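# Shelve a cart bottle behind another in fridge, close door

## Task

A bottle already stands on one refrigerator shelf. Pick up the bottle that is on the cart, set it upright on that same shelf right behind the first bottle, and then close the refrigerator door completely. At the end both bottles must be upright and the cart must be resting on its wheels, and the result must hold on its own without the robot supporting it. The task fails if a glass bottle drops any real distance, if the door is slammed open or shut, or if the robot falls over or ends up tilted.

## Robot and tools

Robot: TidyBot++, a single-arm mobile base 0.54 m long, 0.50 m wide and 0.38 m tall on four powered casters. On top sits one seven-joint arm ending in a two-finger gripper. The shoulder is 0.12 m ahead of the base centre and 0.68 m up. Cameras: base_camera and wrist_camera (the latter looks along the hand). The arm begins folded, hand down, poking up to 0.08 m past the base front, elbow up to 1.15 m high.

Frames: base frame has its origin on the floor below the base centre, x forward, y left, z up. hand_pose is reported in it: the point between the finger pads, with its z axis out along the fingers and its y axis the closing direction. The odometry frame equals the base frame at the start. base_odometry counts wheel rotation, so slip appears as motion; heading is positive to the left, in -3.142 to 3.142. base_tilt is in degrees, positive when leaning forward or right; tilt and odometry each carry a fixed bias of about 1 degree plus noise.

execute_actions: argument actions is a list holding one action or none (empty just reports state and images). cameras optionally picks base_camera, wrist_camera or all; omitted or null means all, [] means none. An action may contain base, joints, or both, plus optional speeds; its motions begin together and may finish at different times.
- base: exactly one key, a relative offset from where the base last reported itself. translate_m is straight travel in metres, forward positive, -2 to 2. strafe_m is sideways travel in metres, left positive, -2 to 2. rotate_rad is an in-place turn in radians, counter-clockwise from above positive, -6.3 to 6.3. A move needing over 8.667 s at its top speed is rejected.
- joints: absolute targets, named individually, in radians except the gripper. joint_1_rad any angle (whole arm about vertical; positive is clockwise from above, opposite to rotate_rad). joint_2_rad shoulder -2.249 to 2.249. joint_3_rad any angle (upper-arm roll; from 3.14, positive moves a forward-bent forearm to the right). joint_4_rad elbow -2.579 to 2.579. joint_5_rad any angle (forearm roll; positive moves a forward-bent hand rightward). joint_6_rad wrist -2.099 to 2.099. joint_7_rad any angle (hand roll; hand down, positive is counter-clockwise from above; at 1.57 the fingers open toward left and right). gripper_pos 0 (open) to 1 (closed); finger gap is roughly 85 x (1 - gripper_pos) mm. Unbounded joints go the short way, so turn in steps below half a revolution. Done tolerances: ±0.039 for joints 1-4, ±0.056 for 5-7, ±0.03 for the gripper. Arm joints move up to 1.39 rad/s (1.22 for joints 5-7); no action runs past 15 s.
- speeds: caps for that action only, keyed like base: translate_m and strafe_m 0.05 to 0.5 m/s, rotate_rad 0.1 to 1.57 rad/s; the maximum is the default.
Any unknown key or out-of-range number rejects the whole call with no motion. A joint or base left out of an action may keep pushing toward its earlier target unreported.

Arm geometry: with joint_1_rad 0, joint_3_rad 3.14, joint_5_rad 0 (near the start) the arm is in the vertical plane of base x. Tilt from vertical, forward positive: upper arm (0.42 m) = joint_2_rad; forearm (0.31 m) = joint_2_rad - joint_4_rad; hand (0.31 m, wrist to hand point) = that minus joint_6_rad. Forward reach from the shoulder is the sum of length x sin(tilt); height above it is the sum of length x cos(tilt). A hand pointing down reaches at most about 0.94 m high, and only near the base. Closed fingertips sit about 20 mm beyond the hand point.

wait: seconds from 0 to 10; commands nothing, returns the same state and images as an empty action list.
zoom_image: camera (base_camera or wrist_camera) and region [x0, y0, x1, y1] in pixels from the top-left of that camera's latest full image, at most 504 x 504.
finished_scene: scene number (1 or 2); ends the current scene irreversibly after the last command has been held, and reports success plus the following task. Replying without any tool call also ends everything. The simulation keeps running while you compose a reply; the robot holds the last command meanwhile.

Reading results: the pictures line lists cameras in image order. base_status and joint_status describe how the last accepted action ended: done (for the base, wheels turned the full amount even if slipping), off_target (stopped away from target, possibly still pushing), contact_stop or time_out (target dropped, holding in place). A blocked base pushes until timeout and may still claim done while far short; base contact_stop means something shoved it after arrival, and the wheels resist until the next base command. joint command not followed with a cause line means a self-collision check held back all arm targets (gripper still acts); listed joints read not_followed and may be retried each action until valid targets arrive. Nothing guards the arm against the base. on_its_own reports uncommanded motion. motor_effort gives percent of maximum, positive toward higher values, with the bracket showing the action's peak; readings have bias and noise. ARM HIT flags a hard strike of arm against base or itself. Motor temperatures lists each arm joint in joint_positions order; MOTOR HOT appears from 60 °C, and at 75 °C an OVER-TEMPERATURE FAULT lets the arm sink, with joint_status showing limit_stop_at_motor_heat (resend targets). Holding loads, even while thinking, heats motors.

Accuracy: friction can leave joints slightly off while reporting done; resending the same target does nothing. Correct by sending last command + (desired - measured) to all seven joints, but not while holding something, where commanding the read angle lets the arm sink. Loads cause sag, larger when stretched out. hand_pose itself may be 1-2 cm off; trust the images.

Cautions: a torque fault (joints 1-4 limit 104.5 N m, warning 56.7; joints 5-7 limit 51.3, warning 29.4) freezes the arm and gripper for 10 s while the base continues. Never drive the base while the arm is snagged on something about 0.8 m or higher: the robot can topple. Pushing or pulling sideways with a raised hand can lift wheels; retract the arm or back off to recover. Move the door gently, grip bottles firmly, lower them onto the shelf before opening the fingers, keep the cart upright, and note that loose objects may occasionally be nudged.

Each tool is called after ">>>" by a JSON object that holds its "op" and its "data", one argument or row to a line.

## Session

>>> {"op": "execute_actions", "data": {
  "actions": []
}}

Scene clock: 0.00 s.
Motor temperatures (°C, as the motors report them): [27 27 26 31 35 32 27]
base_odometry: x=+0.000 y=+0.000 heading=+0.000 (m, m, rad; odometry frame)
base_tilt: forward=+0.0 right=+0.4 (deg)
base_status: not commanded
joint_positions: joint_1_rad=+0.027 joint_2_rad=-0.399 joint_3_rad=+3.087 joint_4_rad=-2.544 joint_5_rad=+0.028 joint_6_rad=-0.837 joint_7_rad=+1.584 gripper_pos=+0.000
joint_status: not commanded
motor_effort: joint_1_rad=-1 joint_2_rad=-2 joint_3_rad=+2 joint_4_rad=+21 joint_5_rad=+1 joint_6_rad=+3 joint_7_rad=-1 (%)
hand_pose: x=+0.2684 y=-0.0034 z=+0.5913 quat_wxyz=(+0.021, +0.996, +0.028, +0.079) (m; base frame)
pictures: base_camera, wrist_camera
Images, in order (width x height): base_camera 644x364, wrist_camera 644x476.

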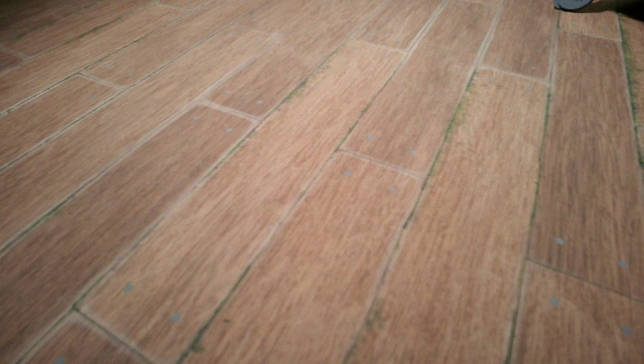

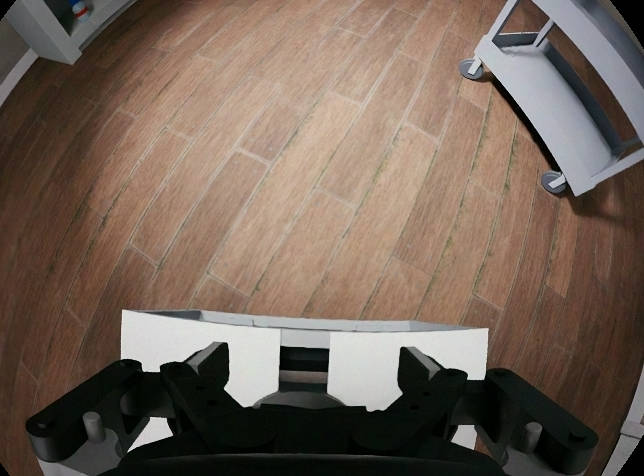

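>>> {"op": "execute_actions", "data": {
  "actions": [
    {"joints":{"joint_2_rad":-0.6,"joint_4_rad":-2.2,"joint_6_rad":-0.4,"joint_1_rad":0,"joint_3_rad":3.14,"joint_5_rad":0}}
  ]
}}

Scene clock: 1.77 s.
Motor temperatures (°C, as the motors report them): [27 27 26 31 35 32 27]
base_odometry: x=+0.000 y=+0.000 heading=+0.000 (m, m, rad; odometry frame)
base_tilt: forward=+0.0 right=+0.3 (deg)
base_status: not commanded
joint_positions: joint_1_rad=+0.017 joint_2_rad=-0.594 joint_3_rad=+3.115 joint_4_rad=-2.212 joint_5_rad=+0.028 joint_6_rad=-0.414 joint_7_rad=+1.584 gripper_pos=+0.000
joint_status: all done
motor_effort: joint_1_rad=-1(1) joint_2_rad=-1(4) joint_3_rad=+2(2) joint_4_rad=+24(23) joint_5_rad=+1(1) joint_6_rad=+8(7) joint_7_rad=+0(1) (%)
hand_pose: x=+0.4762 y=+0.0026 z=+0.8767 quat_wxyz=(+0.020, +0.850, +0.020, +0.526) (m; base frame)
pictures: base_camera, wrist_camera
Images, in order (width x height): base_camera 644x364, wrist_camera 644x476.

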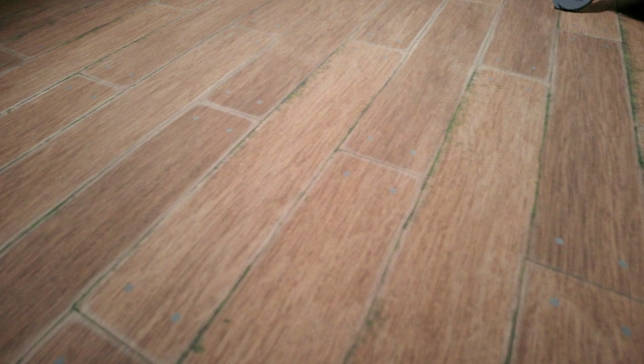

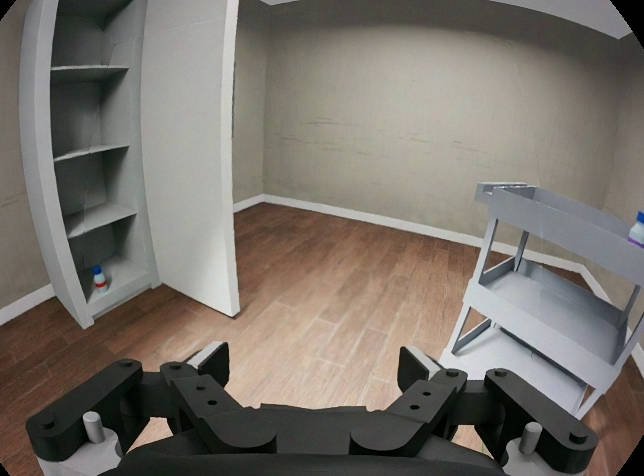

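>>> {"op": "execute_actions", "data": {
  "actions": [
    {"base":{"rotate_rad":-1.1},"joints":{"joint_2_rad":-0.6,"joint_4_rad":-1.8,"joint_6_rad":-0.9}}
  ]
}}

Scene clock: 4.00 s.
Motor temperatures (°C, as the motors report them): [27 27 26 31 35 32 27]
base_odometry: x=+0.000 y=+0.000 heading=-1.100 (m, m, rad; odometry frame)
base_tilt: forward=+0.0 right=+0.3 (deg)
base_status: done
joint_positions: joint_1_rad=+0.013 joint_2_rad=-0.594 joint_3_rad=+3.123 joint_4_rad=-1.817 joint_5_rad=+0.028 joint_6_rad=-0.881 joint_7_rad=+1.584 gripper_pos=+0.000
joint_status: all done
motor_effort: joint_1_rad=-1(0) joint_2_rad=+0(3) joint_3_rad=+1(3) joint_4_rad=+23(25) joint_5_rad=+1(1) joint_6_rad=+7(7) joint_7_rad=-1(0) (%)
hand_pose: x=+0.4471 y=-0.0014 z=+0.9790 quat_wxyz=(+0.021, +0.868, +0.012, +0.495) (m; base frame)
pictures: base_camera, wrist_camera
Images, in order (width x height): base_camera 644x364, wrist_camera 644x476.

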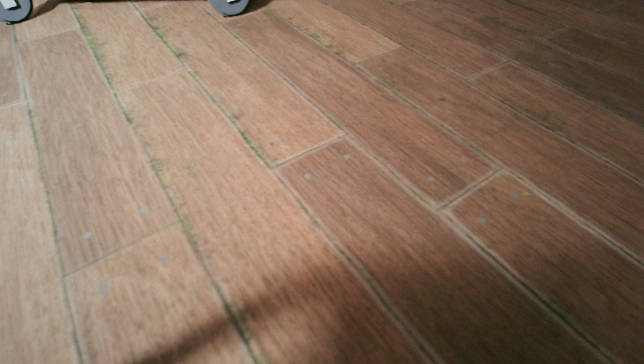

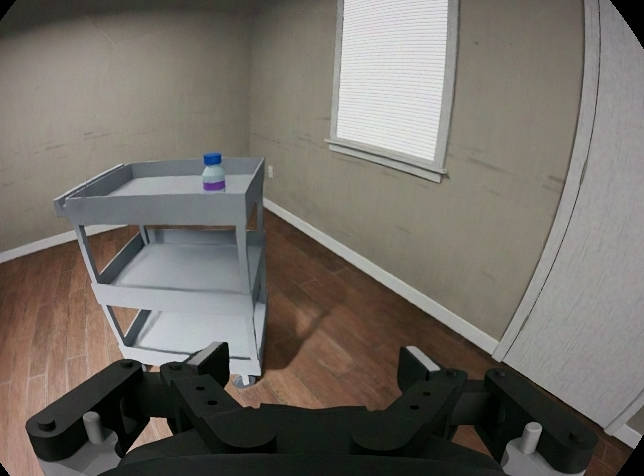

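>>> {"op": "execute_actions", "data": {
  "actions": [
    {"base":{"rotate_rad":0.28},"joints":{"joint_2_rad":-0.3,"joint_4_rad":-1.3,"joint_6_rad":-1.2}}
  ]
}}

>>> {"op": "execute_actions", "data": {
  "actions": [
    {"base":{"translate_m":0.2}}
  ]
}}

Scene clock: 6.10 s.
Motor temperatures (°C, as the motors report them): [27 27 26 31 35 32 27]
base_odometry: x=+0.000 y=+0.000 heading=-0.821 (m, m, rad; odometry frame)
base_tilt: forward=+0.0 right=+0.3 (deg)
base_status: done
joint_positions: joint_1_rad=+0.011 joint_2_rad=-0.308 joint_3_rad=+3.123 joint_4_rad=-1.320 joint_5_rad=+0.028 joint_6_rad=-1.180 joint_7_rad=+1.584 gripper_pos=+0.000
joint_status: all done
motor_effort: joint_1_rad=+0(0) joint_2_rad=-8(9) joint_3_rad=+1(3) joint_4_rad=+21(24) joint_5_rad=+1(1) joint_6_rad=+7(7) joint_7_rad=+0(0) (%)
hand_pose: x=+0.5110 y=-0.0018 z=+1.0685 quat_wxyz=(+0.018, +0.889, +0.009, +0.457) (m; base frame)
pictures: base_camera, wrist_camera
Images, in order (width x height): base_camera 644x364, wrist_camera 644x476.

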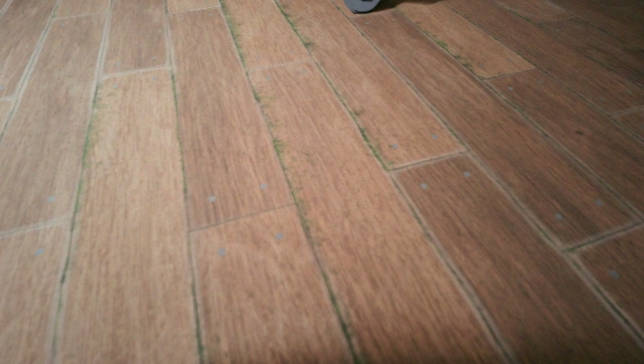

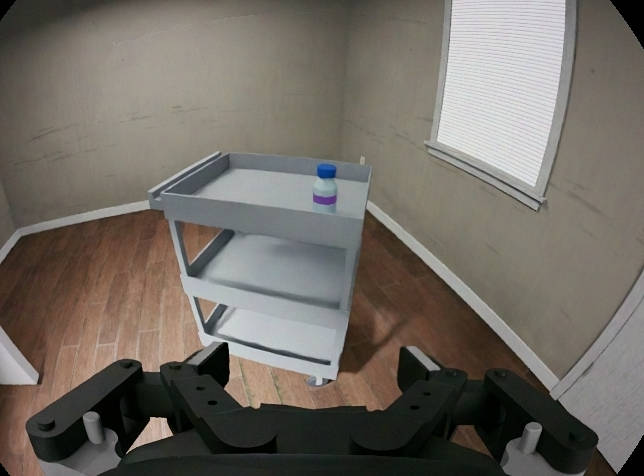

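Scene clock: 7.73 s.
Motor temperatures (°C, as the motors report them): [27 27 26 31 35 32 27]
base_odometry: x=+0.136 y=-0.147 heading=-0.821 (m, m, rad; odometry frame)
base_tilt: forward=+0.0 right=+0.3 (deg)
base_status: done
joint_positions: joint_1_rad=+0.011 joint_2_rad=-0.294 joint_3_rad=+3.123 joint_4_rad=-1.318 joint_5_rad=+0.028 joint_6_rad=-1.182 joint_7_rad=+1.584 gripper_pos=+0.000
joint_status: not commanded
motor_effort: joint_1_rad=+0(1) joint_2_rad=-9(13) joint_3_rad=+1(1) joint_4_rad=+21(22) joint_5_rad=+1(1) joint_6_rad=+7(7) joint_7_rad=+0(1) (%)
hand_pose: x=+0.5160 y=-0.0019 z=+1.0632 quat_wxyz=(+0.018, +0.892, +0.009, +0.451) (m; base frame)
pictures: base_camera, wrist_camera
Images, in order (width x height): base_camera 644x364, wrist_camera 644x476.

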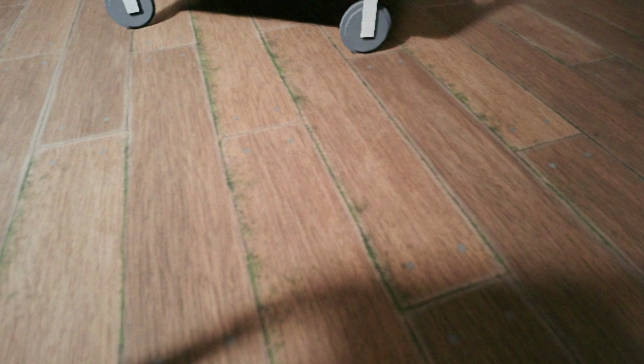

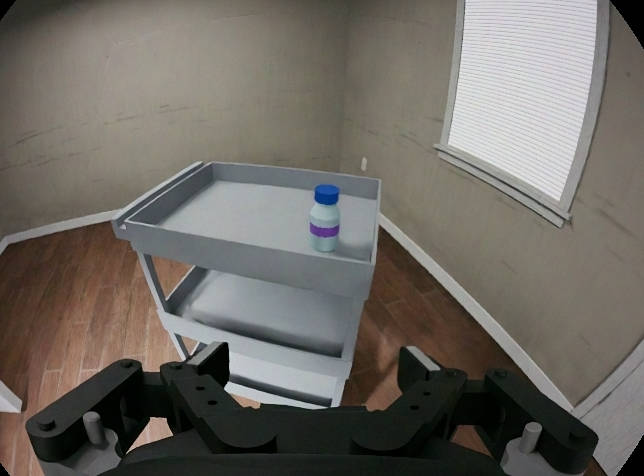

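>>> {"op": "execute_actions", "data": {
  "actions": [
    {"base":{"translate_m":0.12},"joints":{"joint_1_rad":0.04,"joint_2_rad":0,"joint_4_rad":-1.55,"joint_6_rad":-0.63}}
  ],
  "cameras": ["wrist_camera"]
}}

Scene clock: 9.93 s.
Motor temperatures (°C, as the motors report them): [27 27 26 31 35 32 27]
base_odometry: x=+0.218 y=-0.235 heading=-0.822 (m, m, rad; odometry frame)
base_tilt: forward=+0.1 right=+0.3 (deg)
base_status: done
joint_positions: joint_1_rad=+0.024 joint_2_rad=+0.002 joint_3_rad=+3.123 joint_4_rad=-1.546 joint_5_rad=+0.028 joint_6_rad=-0.650 joint_7_rad=+1.584 gripper_pos=+0.000
joint_status: all done
motor_effort: joint_1_rad=-1(1) joint_2_rad=-23(32) joint_3_rad=+1(1) joint_4_rad=+24(27) joint_5_rad=+1(1) joint_6_rad=+7(7) joint_7_rad=+0(0) (%)
hand_pose: x=+0.6859 y=-0.0067 z=+0.9271 quat_wxyz=(+0.017, +0.891, +0.010, +0.454) (m; base frame)
pictures: wrist_camera
Images, in order (width x height): wrist_camera 644x476.

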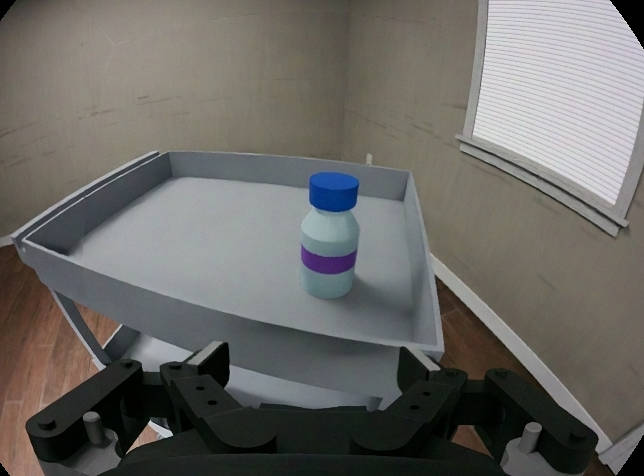

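>>> {"op": "execute_actions", "data": {
  "actions": [
    {"base":{"translate_m":0.12},"joints":{"joint_1_rad":0.07},"speeds":{"translate_m":0.15}}
  ],
  "cameras": ["wrist_camera"]
}}

Scene clock: 11.87 s.
Motor temperatures (°C, as the motors report them): [27 27 26 31 35 32 27]
base_odometry: x=+0.300 y=-0.323 heading=-0.822 (m, m, rad; odometry frame)
base_tilt: forward=+0.0 right=+0.4 (deg)
base_status: done
joint_positions: joint_1_rad=+0.058 joint_2_rad=+0.002 joint_3_rad=+3.125 joint_4_rad=-1.546 joint_5_rad=+0.028 joint_6_rad=-0.648 joint_7_rad=+1.584 gripper_pos=+0.000
joint_status: all done
motor_effort: joint_1_rad=-1(1) joint_2_rad=-24(27) joint_3_rad=+1(2) joint_4_rad=+24(24) joint_5_rad=+1(1) joint_6_rad=+6(7) joint_7_rad=-1(0) (%)
hand_pose: x=+0.6857 y=-0.0278 z=+0.9276 quat_wxyz=(+0.025, +0.890, -0.007, +0.455) (m; base frame)
pictures: wrist_camera
Images, in order (width x height): wrist_camera 644x476.

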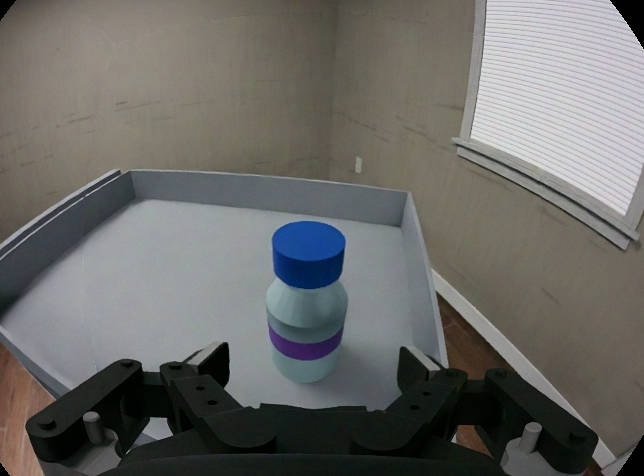

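>>> {"op": "execute_actions", "data": {
  "actions": [
    {"base":{"translate_m":0.085},"joints":{"joint_4_rad":-1.61,"joint_6_rad":-0.58},"speeds":{"translate_m":0.1}}
  ],
  "cameras": ["wrist_camera"]
}}

Scene clock: 13.63 s.
Motor temperatures (°C, as the motors report them): [27 27 26 31 35 32 27]
base_odometry: x=+0.358 y=-0.385 heading=-0.823 (m, m, rad; odometry frame)
base_tilt: forward=+0.0 right=+0.4 (deg)
base_status: done
joint_positions: joint_1_rad=+0.058 joint_2_rad=+0.002 joint_3_rad=+3.125 joint_4_rad=-1.595 joint_5_rad=+0.028 joint_6_rad=-0.598 joint_7_rad=+1.584 gripper_pos=+0.000
joint_status: all done
motor_effort: joint_1_rad=-1(1) joint_2_rad=-23(26) joint_3_rad=+1(1) joint_4_rad=+24(25) joint_5_rad=+1(1) joint_6_rad=+7(8) joint_7_rad=-1(0) (%)
hand_pose: x=+0.6857 y=-0.0275 z=+0.9126 quat_wxyz=(+0.025, +0.890, -0.006, +0.455) (m; base frame)
pictures: wrist_camera
Images, in order (width x height): wrist_camera 644x476.

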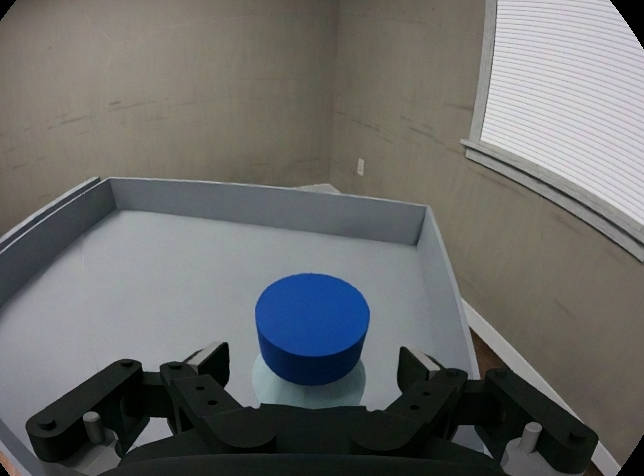

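>>> {"op": "execute_actions", "data": {
  "actions": [
    {"base":{"translate_m":0.02},"speeds":{"translate_m":0.1}}
  ],
  "cameras": ["wrist_camera"]
}}

>>> {"op": "execute_actions", "data": {
  "actions": [
    {"joints":{"gripper_pos":1}}
  ],
  "cameras": ["wrist_camera"]
}}

>>> {"op": "execute_actions", "data": {
  "actions": [
    {"joints":{"joint_4_rad":-1.2,"joint_6_rad":-0.98}}
  ],
  "cameras": ["wrist_camera"]
}}

Scene clock: 14.77 s.
Motor temperatures (°C, as the motors report them): [27 27 26 31 35 32 27]
base_odometry: x=+0.371 y=-0.400 heading=-0.823 (m, m, rad; odometry frame)
base_tilt: forward=+0.0 right=+0.3 (deg)
base_status: done
joint_positions: joint_1_rad=+0.058 joint_2_rad=+0.005 joint_3_rad=+3.125 joint_4_rad=-1.595 joint_5_rad=+0.028 joint_6_rad=-0.597 joint_7_rad=+1.584 gripper_pos=+0.000
joint_status: not commanded
motor_effort: joint_1_rad=-1(1) joint_2_rad=-24(27) joint_3_rad=+1(1) joint_4_rad=+24(25) joint_5_rad=+1(1) joint_6_rad=+6(6) joint_7_rad=-1(0) (%)
hand_pose: x=+0.6866 y=-0.0275 z=+0.9108 quat_wxyz=(+0.025, +0.891, -0.006, +0.454) (m; base frame)
pictures: wrist_camera
Images, in order (width x height): wrist_camera 644x476.

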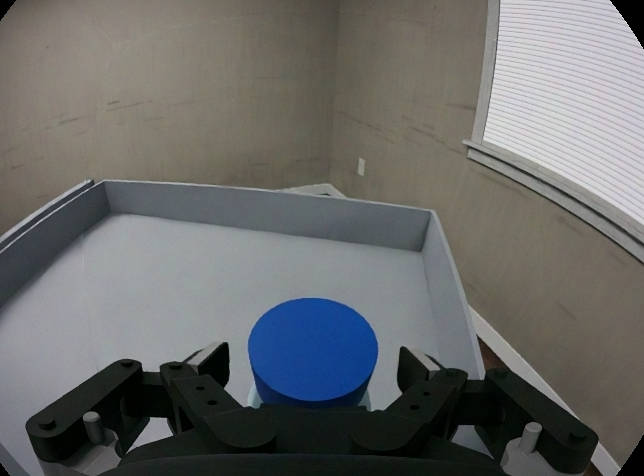

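Scene clock: 15.87 s.
Motor temperatures (°C, as the motors report them): [27 27 26 31 35 32 27]
base_odometry: x=+0.371 y=-0.400 heading=-0.823 (m, m, rad; odometry frame)
base_tilt: forward=+0.0 right=+0.3 (deg)
base_status: not commanded
joint_positions: joint_1_rad=+0.058 joint_2_rad=+0.004 joint_3_rad=+3.125 joint_4_rad=-1.596 joint_5_rad=+0.028 joint_6_rad=-0.596 joint_7_rad=+1.584 gripper_pos=+0.430
joint_status: gripper_pos off_target (ended at +0.430, target +1.000)
motor_effort: joint_1_rad=+0(1) joint_2_rad=-24(25) joint_3_rad=+1(2) joint_4_rad=+23(25) joint_5_rad=+0(1) joint_6_rad=+6(8) joint_7_rad=-1(1) (%)
hand_pose: x=+0.6866 y=-0.0275 z=+0.9112 quat_wxyz=(+0.025, +0.890, -0.006, +0.455) (m; base frame)
pictures: wrist_camera
Images, in order (width x height): wrist_camera 644x476.

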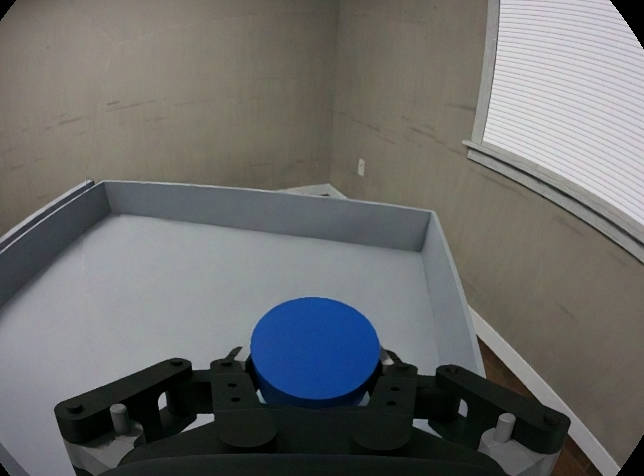

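Scene clock: 17.43 s.
Motor temperatures (°C, as the motors report them): [27 27 26 31 35 32 27]
base_odometry: x=+0.371 y=-0.400 heading=-0.823 (m, m, rad; odometry frame)
base_tilt: forward=+0.0 right=+0.4 (deg)
base_status: not commanded
joint_positions: joint_1_rad=+0.058 joint_2_rad=+0.016 joint_3_rad=+3.125 joint_4_rad=-1.234 joint_5_rad=+0.028 joint_6_rad=-0.975 joint_7_rad=+1.584 gripper_pos=+0.430
joint_status: all done
motor_effort: joint_1_rad=-1(1) joint_2_rad=-27(29) joint_3_rad=+1(1) joint_4_rad=+26(28) joint_5_rad=+1(1) joint_6_rad=+8(8) joint_7_rad=+0(1) (%)
hand_pose: x=+0.6703 y=-0.0292 z=+1.0122 quat_wxyz=(+0.026, +0.897, -0.011, +0.442) (m; base frame)
pictures: wrist_camera
Images, in order (width x height): wrist_camera 644x476.

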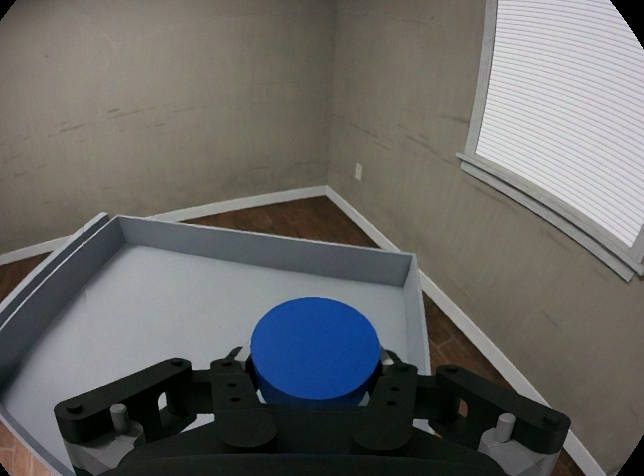

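>>> {"op": "execute_actions", "data": {
  "actions": [
    {"base":{"translate_m":-0.4}}
  ],
  "cameras": []
}}

>>> {"op": "execute_actions", "data": {
  "actions": [
    {"base":{"rotate_rad":1.87},"speeds":{"rotate_rad":0.9},"joints":{"joint_1_rad":0}}
  ]
}}

Scene clock: 20.30 s.
Motor temperatures (°C, as the motors report them): [27 27 26 31 35 32 27]
base_odometry: x=+0.099 y=-0.106 heading=-0.823 (m, m, rad; odometry frame)
base_tilt: forward=+0.0 right=+0.3 (deg)
base_status: done
joint_positions: joint_1_rad=+0.060 joint_2_rad=+0.012 joint_3_rad=+3.126 joint_4_rad=-1.232 joint_5_rad=+0.026 joint_6_rad=-0.980 joint_7_rad=+1.584 gripper_pos=+0.430
joint_status: not commanded
motor_effort: joint_1_rad=-1(2) joint_2_rad=-26(30) joint_3_rad=+1(4) joint_4_rad=+26(27) joint_5_rad=+1(2) joint_6_rad=+9(9) joint_7_rad=-1(1) (%)
hand_pose: x=+0.6679 y=-0.0293 z=+1.0144 quat_wxyz=(+0.025, +0.896, -0.012, +0.442) (m; base frame)
pictures: none
No camera images: the call's "cameras" was empty. Leave "cameras" out to get every camera's image.

Scene clock: 23.30 s.
Motor temperatures (°C, as the motors report them): [27 27 26 31 35 32 27]
base_odometry: x=+0.099 y=-0.106 heading=+1.047 (m, m, rad; odometry frame)
base_tilt: forward=+0.0 right=+0.3 (deg)
base_status: done
joint_positions: joint_1_rad=+0.002 joint_2_rad=+0.012 joint_3_rad=+3.134 joint_4_rad=-1.232 joint_5_rad=+0.024 joint_6_rad=-0.980 joint_7_rad=+1.584 gripper_pos=+0.430
joint_status: all done
motor_effort: joint_1_rad=+0(4) joint_2_rad=-26(28) joint_3_rad=+1(3) joint_4_rad=+26(26) joint_5_rad=+1(1) joint_6_rad=+9(8) joint_7_rad=+0(0) (%)
hand_pose: x=+0.6690 y=-0.0021 z=+1.0141 quat_wxyz=(+0.014, +0.897, +0.010, +0.443) (m; base frame)
pictures: base_camera, wrist_camera
Images, in order (width x height): base_camera 644x364, wrist_camera 644x476.

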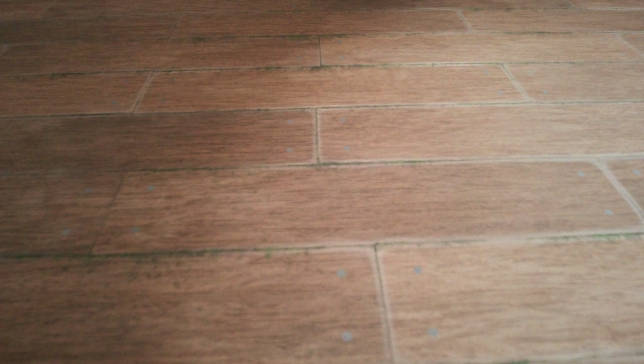

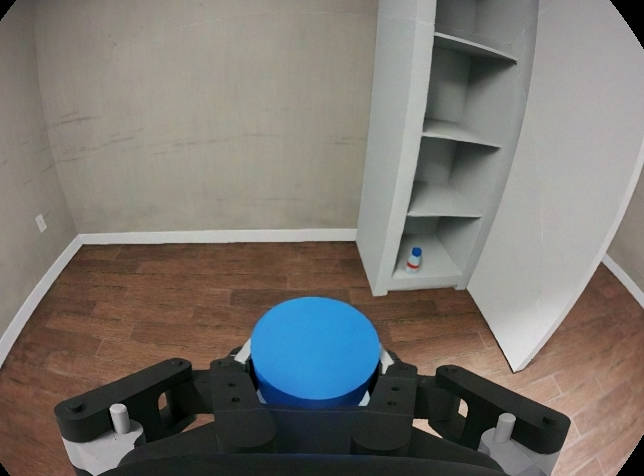

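>>> {"op": "execute_actions", "data": {
  "actions": [
    {"base":{"rotate_rad":0.05},"joints":{"joint_2_rad":0.8,"joint_4_rad":-1.05,"joint_6_rad":-0.35}}
  ],
  "cameras": []
}}

>>> {"op": "execute_actions", "data": {
  "actions": [
    {"base":{"translate_m":0.3},"joints":{"joint_2_rad":1.47,"joint_4_rad":-0.89,"joint_6_rad":0.21}}
  ],
  "cameras": []
}}

>>> {"op": "execute_actions", "data": {
  "actions": [
    {"base":{"strafe_m":-0.5},"speeds":{"strafe_m":0.3}}
  ]
}}

Scene clock: 26.30 s.
Motor temperatures (°C, as the motors report them): [27 28 26 31 35 32 27]
base_odometry: x=+0.099 y=-0.106 heading=+1.097 (m, m, rad; odometry frame)
base_tilt: forward=+0.0 right=+0.4 (deg)
base_status: done
joint_positions: joint_1_rad=-0.005 joint_2_rad=+0.830 joint_3_rad=+3.134 joint_4_rad=-1.085 joint_5_rad=+0.024 joint_6_rad=-0.382 joint_7_rad=+1.584 gripper_pos=+0.430
joint_status: all done
motor_effort: joint_1_rad=-1(4) joint_2_rad=-57(62) joint_3_rad=+0(2) joint_4_rad=+26(28) joint_5_rad=+1(2) joint_6_rad=+8(9) joint_7_rad=+0(1) (%)
hand_pose: x=+0.9581 y=+0.0068 z=+0.6529 quat_wxyz=(+0.007, +0.912, +0.018, +0.410) (m; base frame)
pictures: none
No camera images: the call's "cameras" was empty. Leave "cameras" out to get every camera's image.

Scene clock: 28.57 s.
Motor temperatures (°C, as the motors report them): [27 28 26 31 35 32 27]
base_odometry: x=+0.236 y=+0.161 heading=+1.098 (m, m, rad; odometry frame)
base_tilt: forward=+0.0 right=+0.4 (deg)
base_status: done
joint_positions: joint_1_rad=-0.005 joint_2_rad=+1.498 joint_3_rad=+3.134 joint_4_rad=-0.921 joint_5_rad=+0.024 joint_6_rad=+0.178 joint_7_rad=+1.584 gripper_pos=+0.430
joint_status: all done
motor_effort: joint_1_rad=-1(2) joint_2_rad=-63(70) joint_3_rad=+0(0) joint_4_rad=+20(27) joint_5_rad=+1(1) joint_6_rad=+9(9) joint_7_rad=+0(1) (%)
hand_pose: x=+0.9904 y=+0.0100 z=+0.2832 quat_wxyz=(+0.002, +0.900, +0.018, +0.435) (m; base frame)
pictures: none
No camera images: the call's "cameras" was empty. Leave "cameras" out to get every camera's image.

Scene clock: 31.20 s.
Motor temperatures (°C, as the motors report them): [27 28 26 31 35 32 27]
base_odometry: x=+0.681 y=-0.067 heading=+1.098 (m, m, rad; odometry frame)
base_tilt: forward=+0.0 right=+0.3 (deg)
base_status: done
joint_positions: joint_1_rad=+0.005 joint_2_rad=+1.498 joint_3_rad=+3.134 joint_4_rad=-0.921 joint_5_rad=+0.024 joint_6_rad=+0.178 joint_7_rad=+1.584 gripper_pos=+0.430
joint_status: not commanded
motor_effort: joint_1_rad=+0(3) joint_2_rad=-63(63) joint_3_rad=+0(1) joint_4_rad=+21(21) joint_5_rad=+1(1) joint_6_rad=+8(9) joint_7_rad=+0(0) (%)
hand_pose: x=+0.9904 y=+0.0019 z=+0.2832 quat_wxyz=(+0.004, +0.900, +0.014, +0.435) (m; base frame)
pictures: base_camera, wrist_camera
Images, in order (width x height): base_camera 644x364, wrist_camera 644x476.

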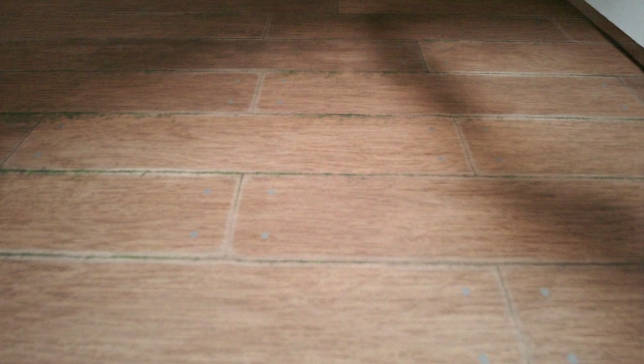

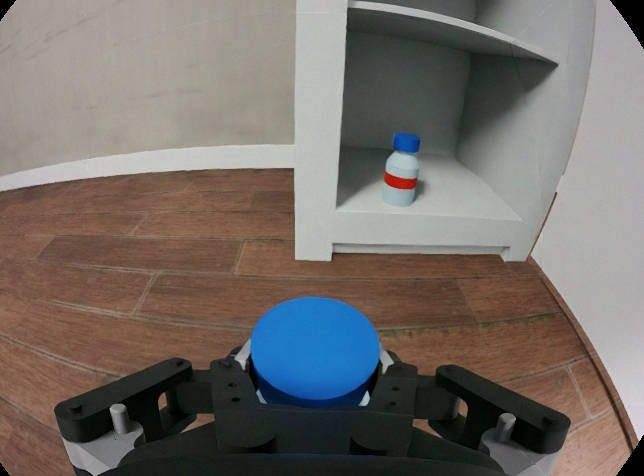

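>>> {"op": "execute_actions", "data": {
  "actions": [
    {"base":{"strafe_m":-0.16},"joints":{"joint_1_rad":0.16,"joint_6_rad":0.25,"joint_2_rad":1.48}}
  ],
  "cameras": []
}}

>>> {"op": "execute_actions", "data": {
  "actions": [
    {"base":{"translate_m":0.3},"speeds":{"translate_m":0.2}}
  ]
}}

Scene clock: 33.43 s.
Motor temperatures (°C, as the motors report them): [27 28 26 31 35 32 27]
base_odometry: x=+0.824 y=-0.140 heading=+1.098 (m, m, rad; odometry frame)
base_tilt: forward=+0.1 right=+0.4 (deg)
base_status: done
joint_positions: joint_1_rad=+0.158 joint_2_rad=+1.498 joint_3_rad=+3.143 joint_4_rad=-0.921 joint_5_rad=+0.024 joint_6_rad=+0.217 joint_7_rad=+1.584 gripper_pos=+0.430
joint_status: all done
motor_effort: joint_1_rad=+0(12) joint_2_rad=-63(64) joint_3_rad=+0(4) joint_4_rad=+20(21) joint_5_rad=+1(1) joint_6_rad=+9(9) joint_7_rad=+0(1) (%)
hand_pose: x=+0.9871 y=-0.1361 z=+0.2927 quat_wxyz=(+0.042, +0.890, -0.053, +0.451) (m; base frame)
pictures: none
No camera images: the call's "cameras" was empty. Leave "cameras" out to get every camera's image.

Scene clock: 35.70 s.
Motor temperatures (°C, as the motors report them): [27 28 26 31 35 32 27]
base_odometry: x=+0.961 y=+0.127 heading=+1.098 (m, m, rad; odometry frame)
base_tilt: forward=+0.1 right=+0.4 (deg)
base_status: done
joint_positions: joint_1_rad=+0.158 joint_2_rad=+1.501 joint_3_rad=+3.143 joint_4_rad=-0.918 joint_5_rad=+0.024 joint_6_rad=+0.218 joint_7_rad=+1.584 gripper_pos=+0.430
joint_status: not commanded
motor_effort: joint_1_rad=-1(2) joint_2_rad=-64(65) joint_3_rad=+0(0) joint_4_rad=+21(22) joint_5_rad=+0(1) joint_6_rad=+9(9) joint_7_rad=+0(1) (%)
hand_pose: x=+0.9873 y=-0.1362 z=+0.2916 quat_wxyz=(+0.042, +0.890, -0.053, +0.451) (m; base frame)
pictures: base_camera, wrist_camera
Images, in order (width x height): base_camera 644x364, wrist_camera 644x476.

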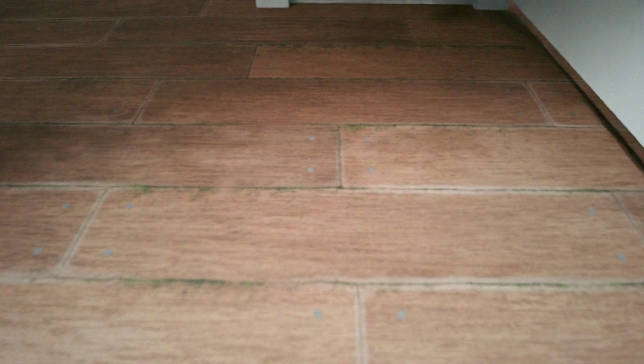

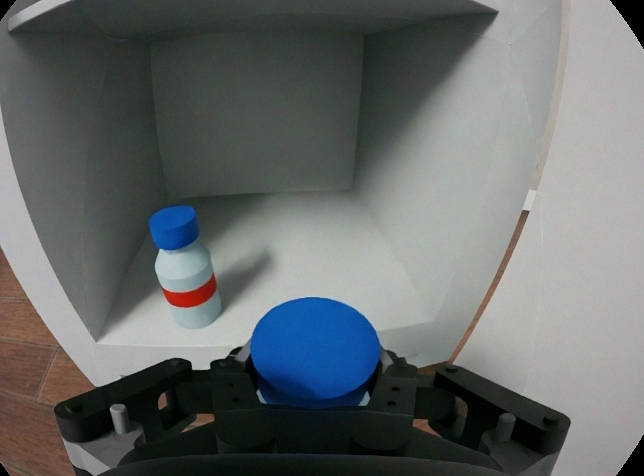

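>>> {"op": "execute_actions", "data": {
  "actions": [
    {"base":{"translate_m":0.15},"speeds":{"translate_m":0.12}}
  ]
}}

>>> {"op": "execute_actions", "data": {
  "actions": [
    {"base":{"translate_m":0.12},"speeds":{"translate_m":0.08}}
  ]
}}

Scene clock: 37.93 s.
Motor temperatures (°C, as the motors report them): [27 28 26 31 35 32 27]
base_odometry: x=+1.029 y=+0.261 heading=+1.097 (m, m, rad; odometry frame)
base_tilt: forward=+0.1 right=+0.3 (deg)
base_status: done
joint_positions: joint_1_rad=+0.158 joint_2_rad=+1.502 joint_3_rad=+3.143 joint_4_rad=-0.917 joint_5_rad=+0.024 joint_6_rad=+0.219 joint_7_rad=+1.584 gripper_pos=+0.430
joint_status: not commanded
motor_effort: joint_1_rad=+0(4) joint_2_rad=-63(64) joint_3_rad=+0(2) joint_4_rad=+20(22) joint_5_rad=+1(0) joint_6_rad=+9(9) joint_7_rad=+0(0) (%)
hand_pose: x=+0.9875 y=-0.1362 z=+0.2915 quat_wxyz=(+0.042, +0.890, -0.053, +0.451) (m; base frame)
pictures: base_camera, wrist_camera
Images, in order (width x height): base_camera 644x364, wrist_camera 644x476.

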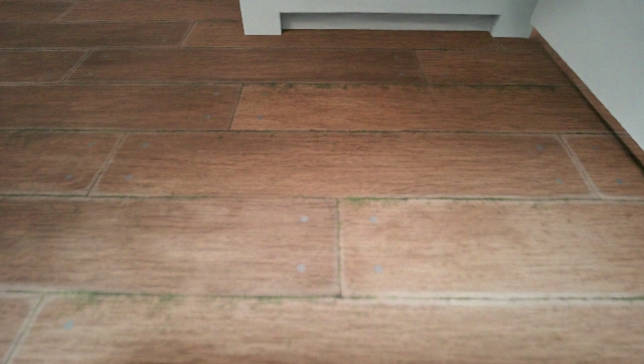

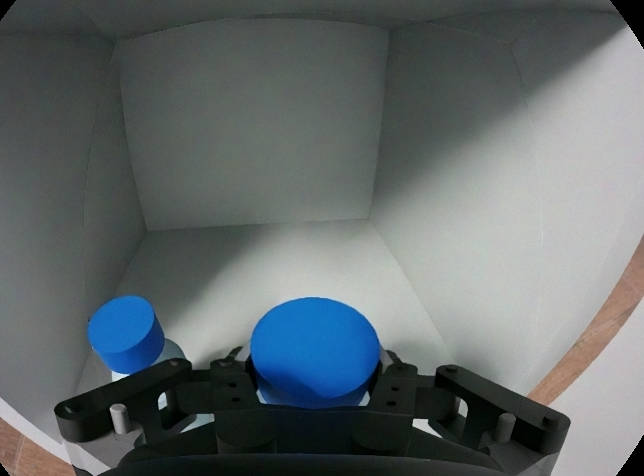

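Scene clock: 39.97 s.
Motor temperatures (°C, as the motors report them): [27 28 26 31 35 32 27]
base_odometry: x=+1.084 y=+0.368 heading=+1.097 (m, m, rad; odometry frame)
base_tilt: forward=+0.1 right=+0.4 (deg)
base_status: done
joint_positions: joint_1_rad=+0.158 joint_2_rad=+1.502 joint_3_rad=+3.143 joint_4_rad=-0.917 joint_5_rad=+0.024 joint_6_rad=+0.219 joint_7_rad=+1.584 gripper_pos=+0.430
joint_status: not commanded
motor_effort: joint_1_rad=-1(4) joint_2_rad=-64(65) joint_3_rad=+0(1) joint_4_rad=+21(22) joint_5_rad=+1(1) joint_6_rad=+8(9) joint_7_rad=+0(0) (%)
hand_pose: x=+0.9877 y=-0.1362 z=+0.2915 quat_wxyz=(+0.042, +0.890, -0.053, +0.451) (m; base frame)
pictures: base_camera, wrist_camera
Images, in order (width x height): base_camera 644x364, wrist_camera 644x476.

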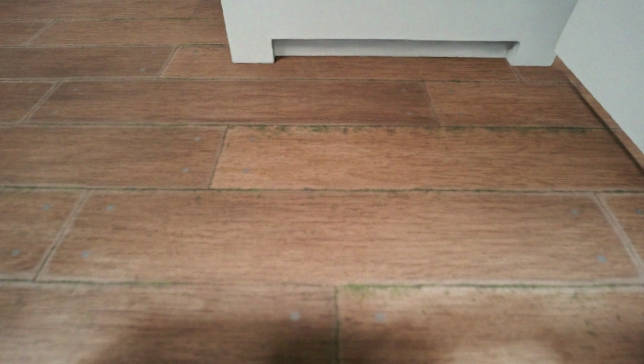

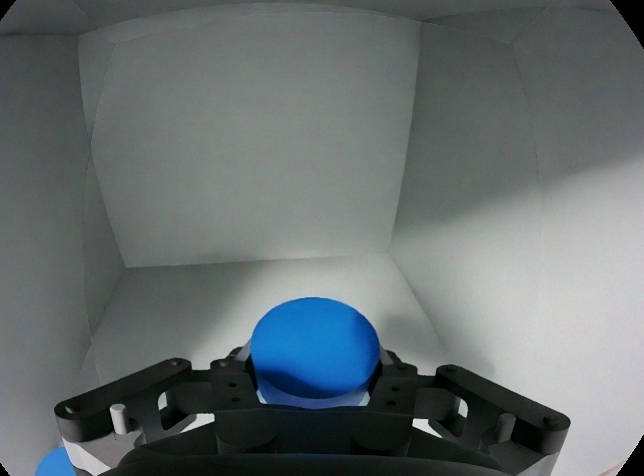

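>>> {"op": "execute_actions", "data": {
  "actions": [
    {"base":{"translate_m":0.015},"joints":{"joint_1_rad":0.08}}
  ],
  "cameras": []
}}

>>> {"op": "execute_actions", "data": {
  "actions": [
    {"joints":{"joint_1_rad":0.005}}
  ],
  "cameras": []
}}

>>> {"op": "execute_actions", "data": {
  "actions": [
    {"joints":{"joint_2_rad":1.53,"joint_6_rad":0.305}}
  ]
}}

Scene clock: 41.37 s.
Motor temperatures (°C, as the motors report them): [27 28 26 31 35 32 27]
base_odometry: x=+1.091 y=+0.381 heading=+1.097 (m, m, rad; odometry frame)
base_tilt: forward=+0.0 right=+0.4 (deg)
base_status: done
joint_positions: joint_1_rad=+0.076 joint_2_rad=+1.503 joint_3_rad=+3.143 joint_4_rad=-0.914 joint_5_rad=+0.024 joint_6_rad=+0.219 joint_7_rad=+1.584 gripper_pos=+0.430
joint_status: all done
motor_effort: joint_1_rad=-1(4) joint_2_rad=-64(65) joint_3_rad=+0(2) joint_4_rad=+21(22) joint_5_rad=+1(1) joint_6_rad=+8(9) joint_7_rad=-1(1) (%)
hand_pose: x=+0.9968 y=-0.0649 z=+0.2923 quat_wxyz=(+0.024, +0.891, -0.016, +0.454) (m; base frame)
pictures: none
No camera images: the call's "cameras" was empty. Leave "cameras" out to get every camera's image.

Scene clock: 42.37 s.
Motor temperatures (°C, as the motors report them): [27 28 26 31 35 32 27]
base_odometry: x=+1.091 y=+0.381 heading=+1.097 (m, m, rad; odometry frame)
base_tilt: forward=+0.0 right=+0.4 (deg)
base_status: not commanded
joint_positions: joint_1_rad=+0.003 joint_2_rad=+1.503 joint_3_rad=+3.143 joint_4_rad=-0.914 joint_5_rad=+0.024 joint_6_rad=+0.219 joint_7_rad=+1.584 gripper_pos=+0.430
joint_status: all done
motor_effort: joint_1_rad=-1(4) joint_2_rad=-63(64) joint_3_rad=+0(1) joint_4_rad=+21(21) joint_5_rad=+1(1) joint_6_rad=+8(8) joint_7_rad=+0(0) (%)
hand_pose: x=+0.9992 y=-0.0001 z=+0.2923 quat_wxyz=(+0.007, +0.891, +0.017, +0.454) (m; base frame)
pictures: none
No camera images: the call's "cameras" was empty. Leave "cameras" out to get every camera's image.

Scene clock: 43.33 s.
Motor temperatures (°C, as the motors report them): [27 28 26 31 35 32 27]
base_odometry: x=+1.091 y=+0.381 heading=+1.097 (m, m, rad; odometry frame)
base_tilt: forward=+0.0 right=+0.4 (deg)
base_status: not commanded
joint_positions: joint_1_rad=+0.003 joint_2_rad=+1.557 joint_3_rad=+3.143 joint_4_rad=-0.914 joint_5_rad=+0.024 joint_6_rad=+0.274 joint_7_rad=+1.584 gripper_pos=+0.430
joint_status: all done
motor_effort: joint_1_rad=-1(0) joint_2_rad=-62(65) joint_3_rad=+0(0) joint_4_rad=+20(21) joint_5_rad=+1(1) joint_6_rad=+9(9) joint_7_rad=+0(0) (%)
hand_pose: x=+0.9870 y=+0.0003 z=+0.2583 quat_wxyz=(+0.007, +0.891, +0.017, +0.454) (m; base frame)
pictures: base_camera, wrist_camera
Images, in order (width x height): base_camera 644x364, wrist_camera 644x476.

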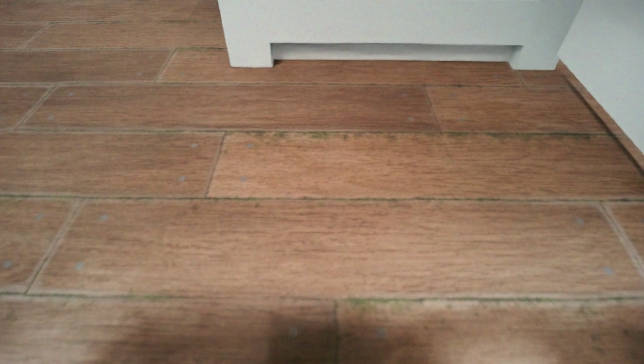

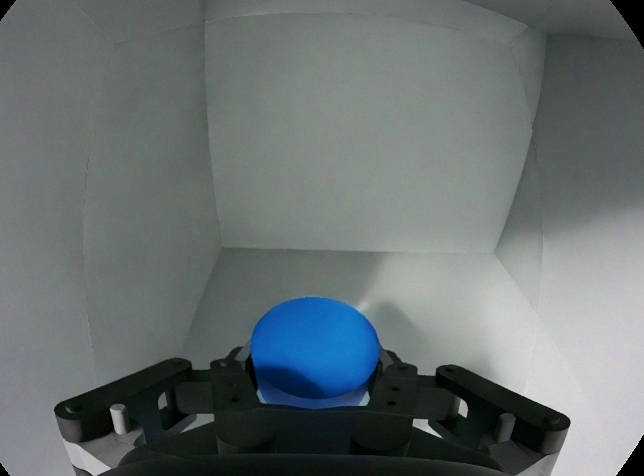

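>>> {"op": "execute_actions", "data": {
  "actions": [
    {"base":{"translate_m":0.01},"joints":{"joint_2_rad":1.555,"joint_6_rad":0.33}}
  ],
  "cameras": []
}}

Scene clock: 44.17 s.
Motor temperatures (°C, as the motors report them): [27 28 26 31 35 32 27]
base_odometry: x=+1.096 y=+0.390 heading=+1.097 (m, m, rad; odometry frame)
base_tilt: forward=+0.1 right=+0.4 (deg)
base_status: done
joint_positions: joint_1_rad=+0.003 joint_2_rad=+1.573 joint_3_rad=+3.143 joint_4_rad=-0.913 joint_5_rad=+0.024 joint_6_rad=+0.298 joint_7_rad=+1.584 gripper_pos=+0.430
joint_status: all done
motor_effort: joint_1_rad=-1(2) joint_2_rad=-63(63) joint_3_rad=+0(0) joint_4_rad=+20(21) joint_5_rad=+1(1) joint_6_rad=+8(9) joint_7_rad=+0(1) (%)
hand_pose: x=+0.9853 y=+0.0005 z=+0.2518 quat_wxyz=(+0.006, +0.888, +0.017, +0.459) (m; base frame)
pictures: none
No camera images: the call's "cameras" was empty. Leave "cameras" out to get every camera's image.

>>> {"op": "execute_actions", "data": {
  "actions": [
    {"joints":{"joint_2_rad":1.58,"joint_6_rad":0.345}}
  ],
  "cameras": []
}}

>>> {"op": "execute_actions", "data": {
  "actions": [
    {"joints":{"gripper_pos":0}}
  ],
  "cameras": ["wrist_camera"]
}}

>>> {"op": "execute_actions", "data": {
  "actions": [
    {"joints":{"joint_2_rad":1.5,"joint_6_rad":0.3}}
  ],
  "cameras": ["wrist_camera"]
}}

>>> {"op": "execute_actions", "data": {
  "actions": [
    {"base":{"translate_m":-0.45},"speeds":{"translate_m":0.2}}
  ]
}}

Scene clock: 45.17 s.
Motor temperatures (°C, as the motors report them): [27 29 26 31 35 32 27]
base_odometry: x=+1.096 y=+0.390 heading=+1.097 (m, m, rad; odometry frame)
base_tilt: forward=+0.1 right=+0.4 (deg)
base_status: not commanded
joint_positions: joint_1_rad=+0.003 joint_2_rad=+1.583 joint_3_rad=+3.143 joint_4_rad=-0.912 joint_5_rad=+0.024 joint_6_rad=+0.318 joint_7_rad=+1.584 gripper_pos=+0.430
joint_status: all done
motor_effort: joint_1_rad=-1(0) joint_2_rad=-60(62) joint_3_rad=+0(0) joint_4_rad=+19(20) joint_5_rad=+1(1) joint_6_rad=+8(8) joint_7_rad=+0(0) (%)
hand_pose: x=+0.9847 y=+0.0007 z=+0.2479 quat_wxyz=(+0.006, +0.886, +0.017, +0.464) (m; base frame)
pictures: none
No camera images: the call's "cameras" was empty. Leave "cameras" out to get every camera's image.

Scene clock: 46.27 s.
Motor temperatures (°C, as the motors report them): [27 29 26 31 35 32 27]
base_odometry: x=+1.096 y=+0.390 heading=+1.097 (m, m, rad; odometry frame)
base_tilt: forward=+0.0 right=+0.4 (deg)
base_status: not commanded
joint_positions: joint_1_rad=+0.003 joint_2_rad=+1.583 joint_3_rad=+3.143 joint_4_rad=-0.908 joint_5_rad=+0.024 joint_6_rad=+0.325 joint_7_rad=+1.584 gripper_pos=+0.000
joint_status: all done
motor_effort: joint_1_rad=-1(1) joint_2_rad=-57(61) joint_3_rad=+0(0) joint_4_rad=+17(19) joint_5_rad=+0(1) joint_6_rad=+6(8) joint_7_rad=+0(1) (%)
hand_pose: x=+0.9881 y=+0.0007 z=+0.2524 quat_wxyz=(+0.006, +0.883, +0.017, +0.469) (m; base frame)
pictures: wrist_camera
Images, in order (width x height): wrist_camera 644x476.

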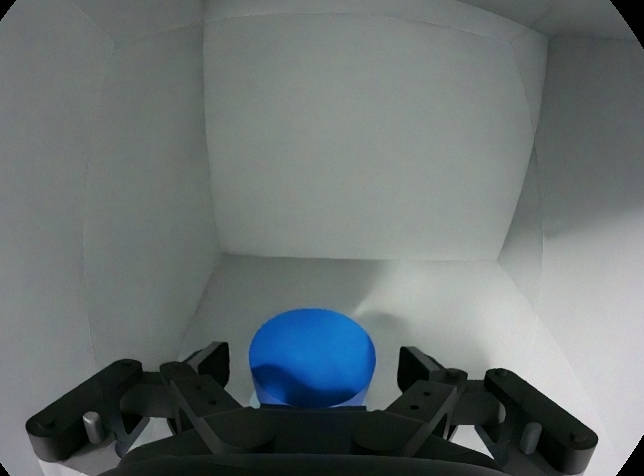

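Scene clock: 47.53 s.
Motor temperatures (°C, as the motors report them): [27 29 26 31 35 32 27]
base_odometry: x=+1.096 y=+0.390 heading=+1.097 (m, m, rad; odometry frame)
base_tilt: forward=+0.1 right=+0.3 (deg)
base_status: not commanded
joint_positions: joint_1_rad=+0.003 joint_2_rad=+1.496 joint_3_rad=+3.143 joint_4_rad=-0.900 joint_5_rad=+0.024 joint_6_rad=+0.320 joint_7_rad=+1.584 gripper_pos=+0.000
joint_status: all done
motor_effort: joint_1_rad=+0(1) joint_2_rad=-59(60) joint_3_rad=+0(0) joint_4_rad=+18(19) joint_5_rad=+1(1) joint_6_rad=+8(8) joint_7_rad=+0(0) (%)
hand_pose: x=+1.0243 y=+0.0006 z=+0.3315 quat_wxyz=(+0.007, +0.861, +0.017, +0.508) (m; base frame)
pictures: wrist_camera
Images, in order (width x height): wrist_camera 644x476.

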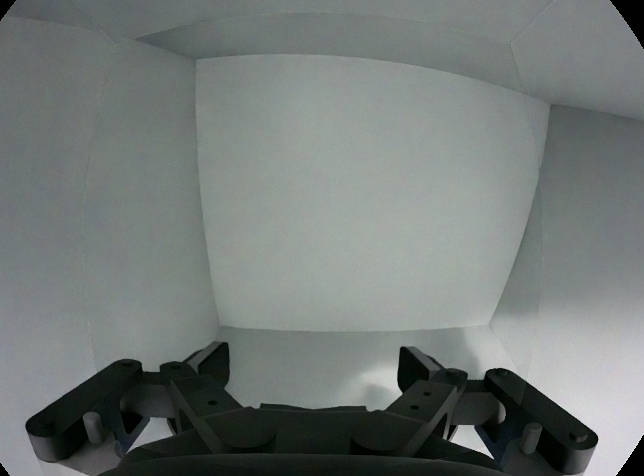

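Scene clock: 50.57 s.
Motor temperatures (°C, as the motors report them): [27 29 26 31 35 32 27]
base_odometry: x=+0.890 y=-0.010 heading=+1.097 (m, m, rad; odometry frame)
base_tilt: forward=+0.0 right=+0.3 (deg)
base_status: done
joint_positions: joint_1_rad=+0.003 joint_2_rad=+1.496 joint_3_rad=+3.143 joint_4_rad=-0.900 joint_5_rad=+0.024 joint_6_rad=+0.318 joint_7_rad=+1.584 gripper_pos=+0.000
joint_status: not commanded
motor_effort: joint_1_rad=-1(2) joint_2_rad=-59(60) joint_3_rad=+0(1) joint_4_rad=+19(20) joint_5_rad=+1(0) joint_6_rad=+7(7) joint_7_rad=-1(1) (%)
hand_pose: x=+1.0240 y=+0.0006 z=+0.3310 quat_wxyz=(+0.007, +0.862, +0.017, +0.507) (m; base frame)
pictures: base_camera, wrist_camera
Images, in order (width x height): base_camera 644x364, wrist_camera 644x476.

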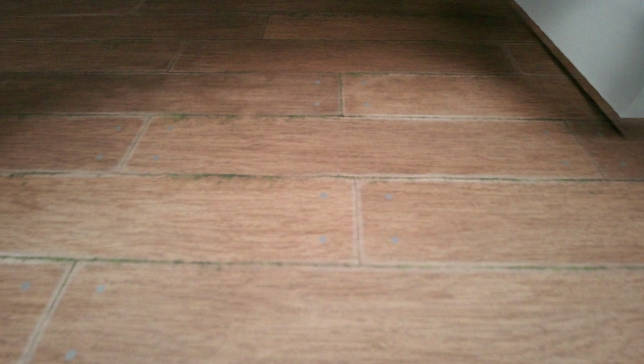

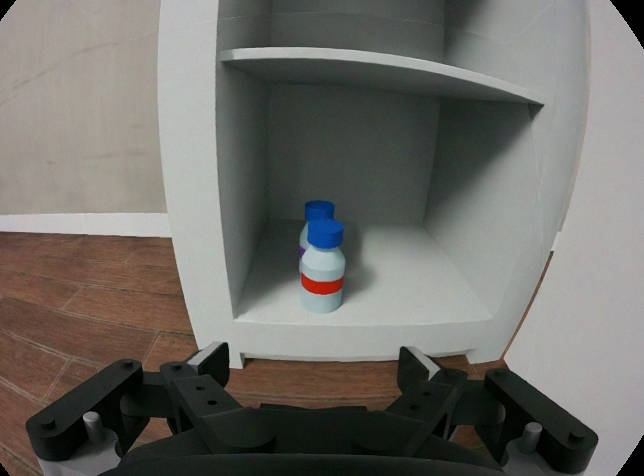

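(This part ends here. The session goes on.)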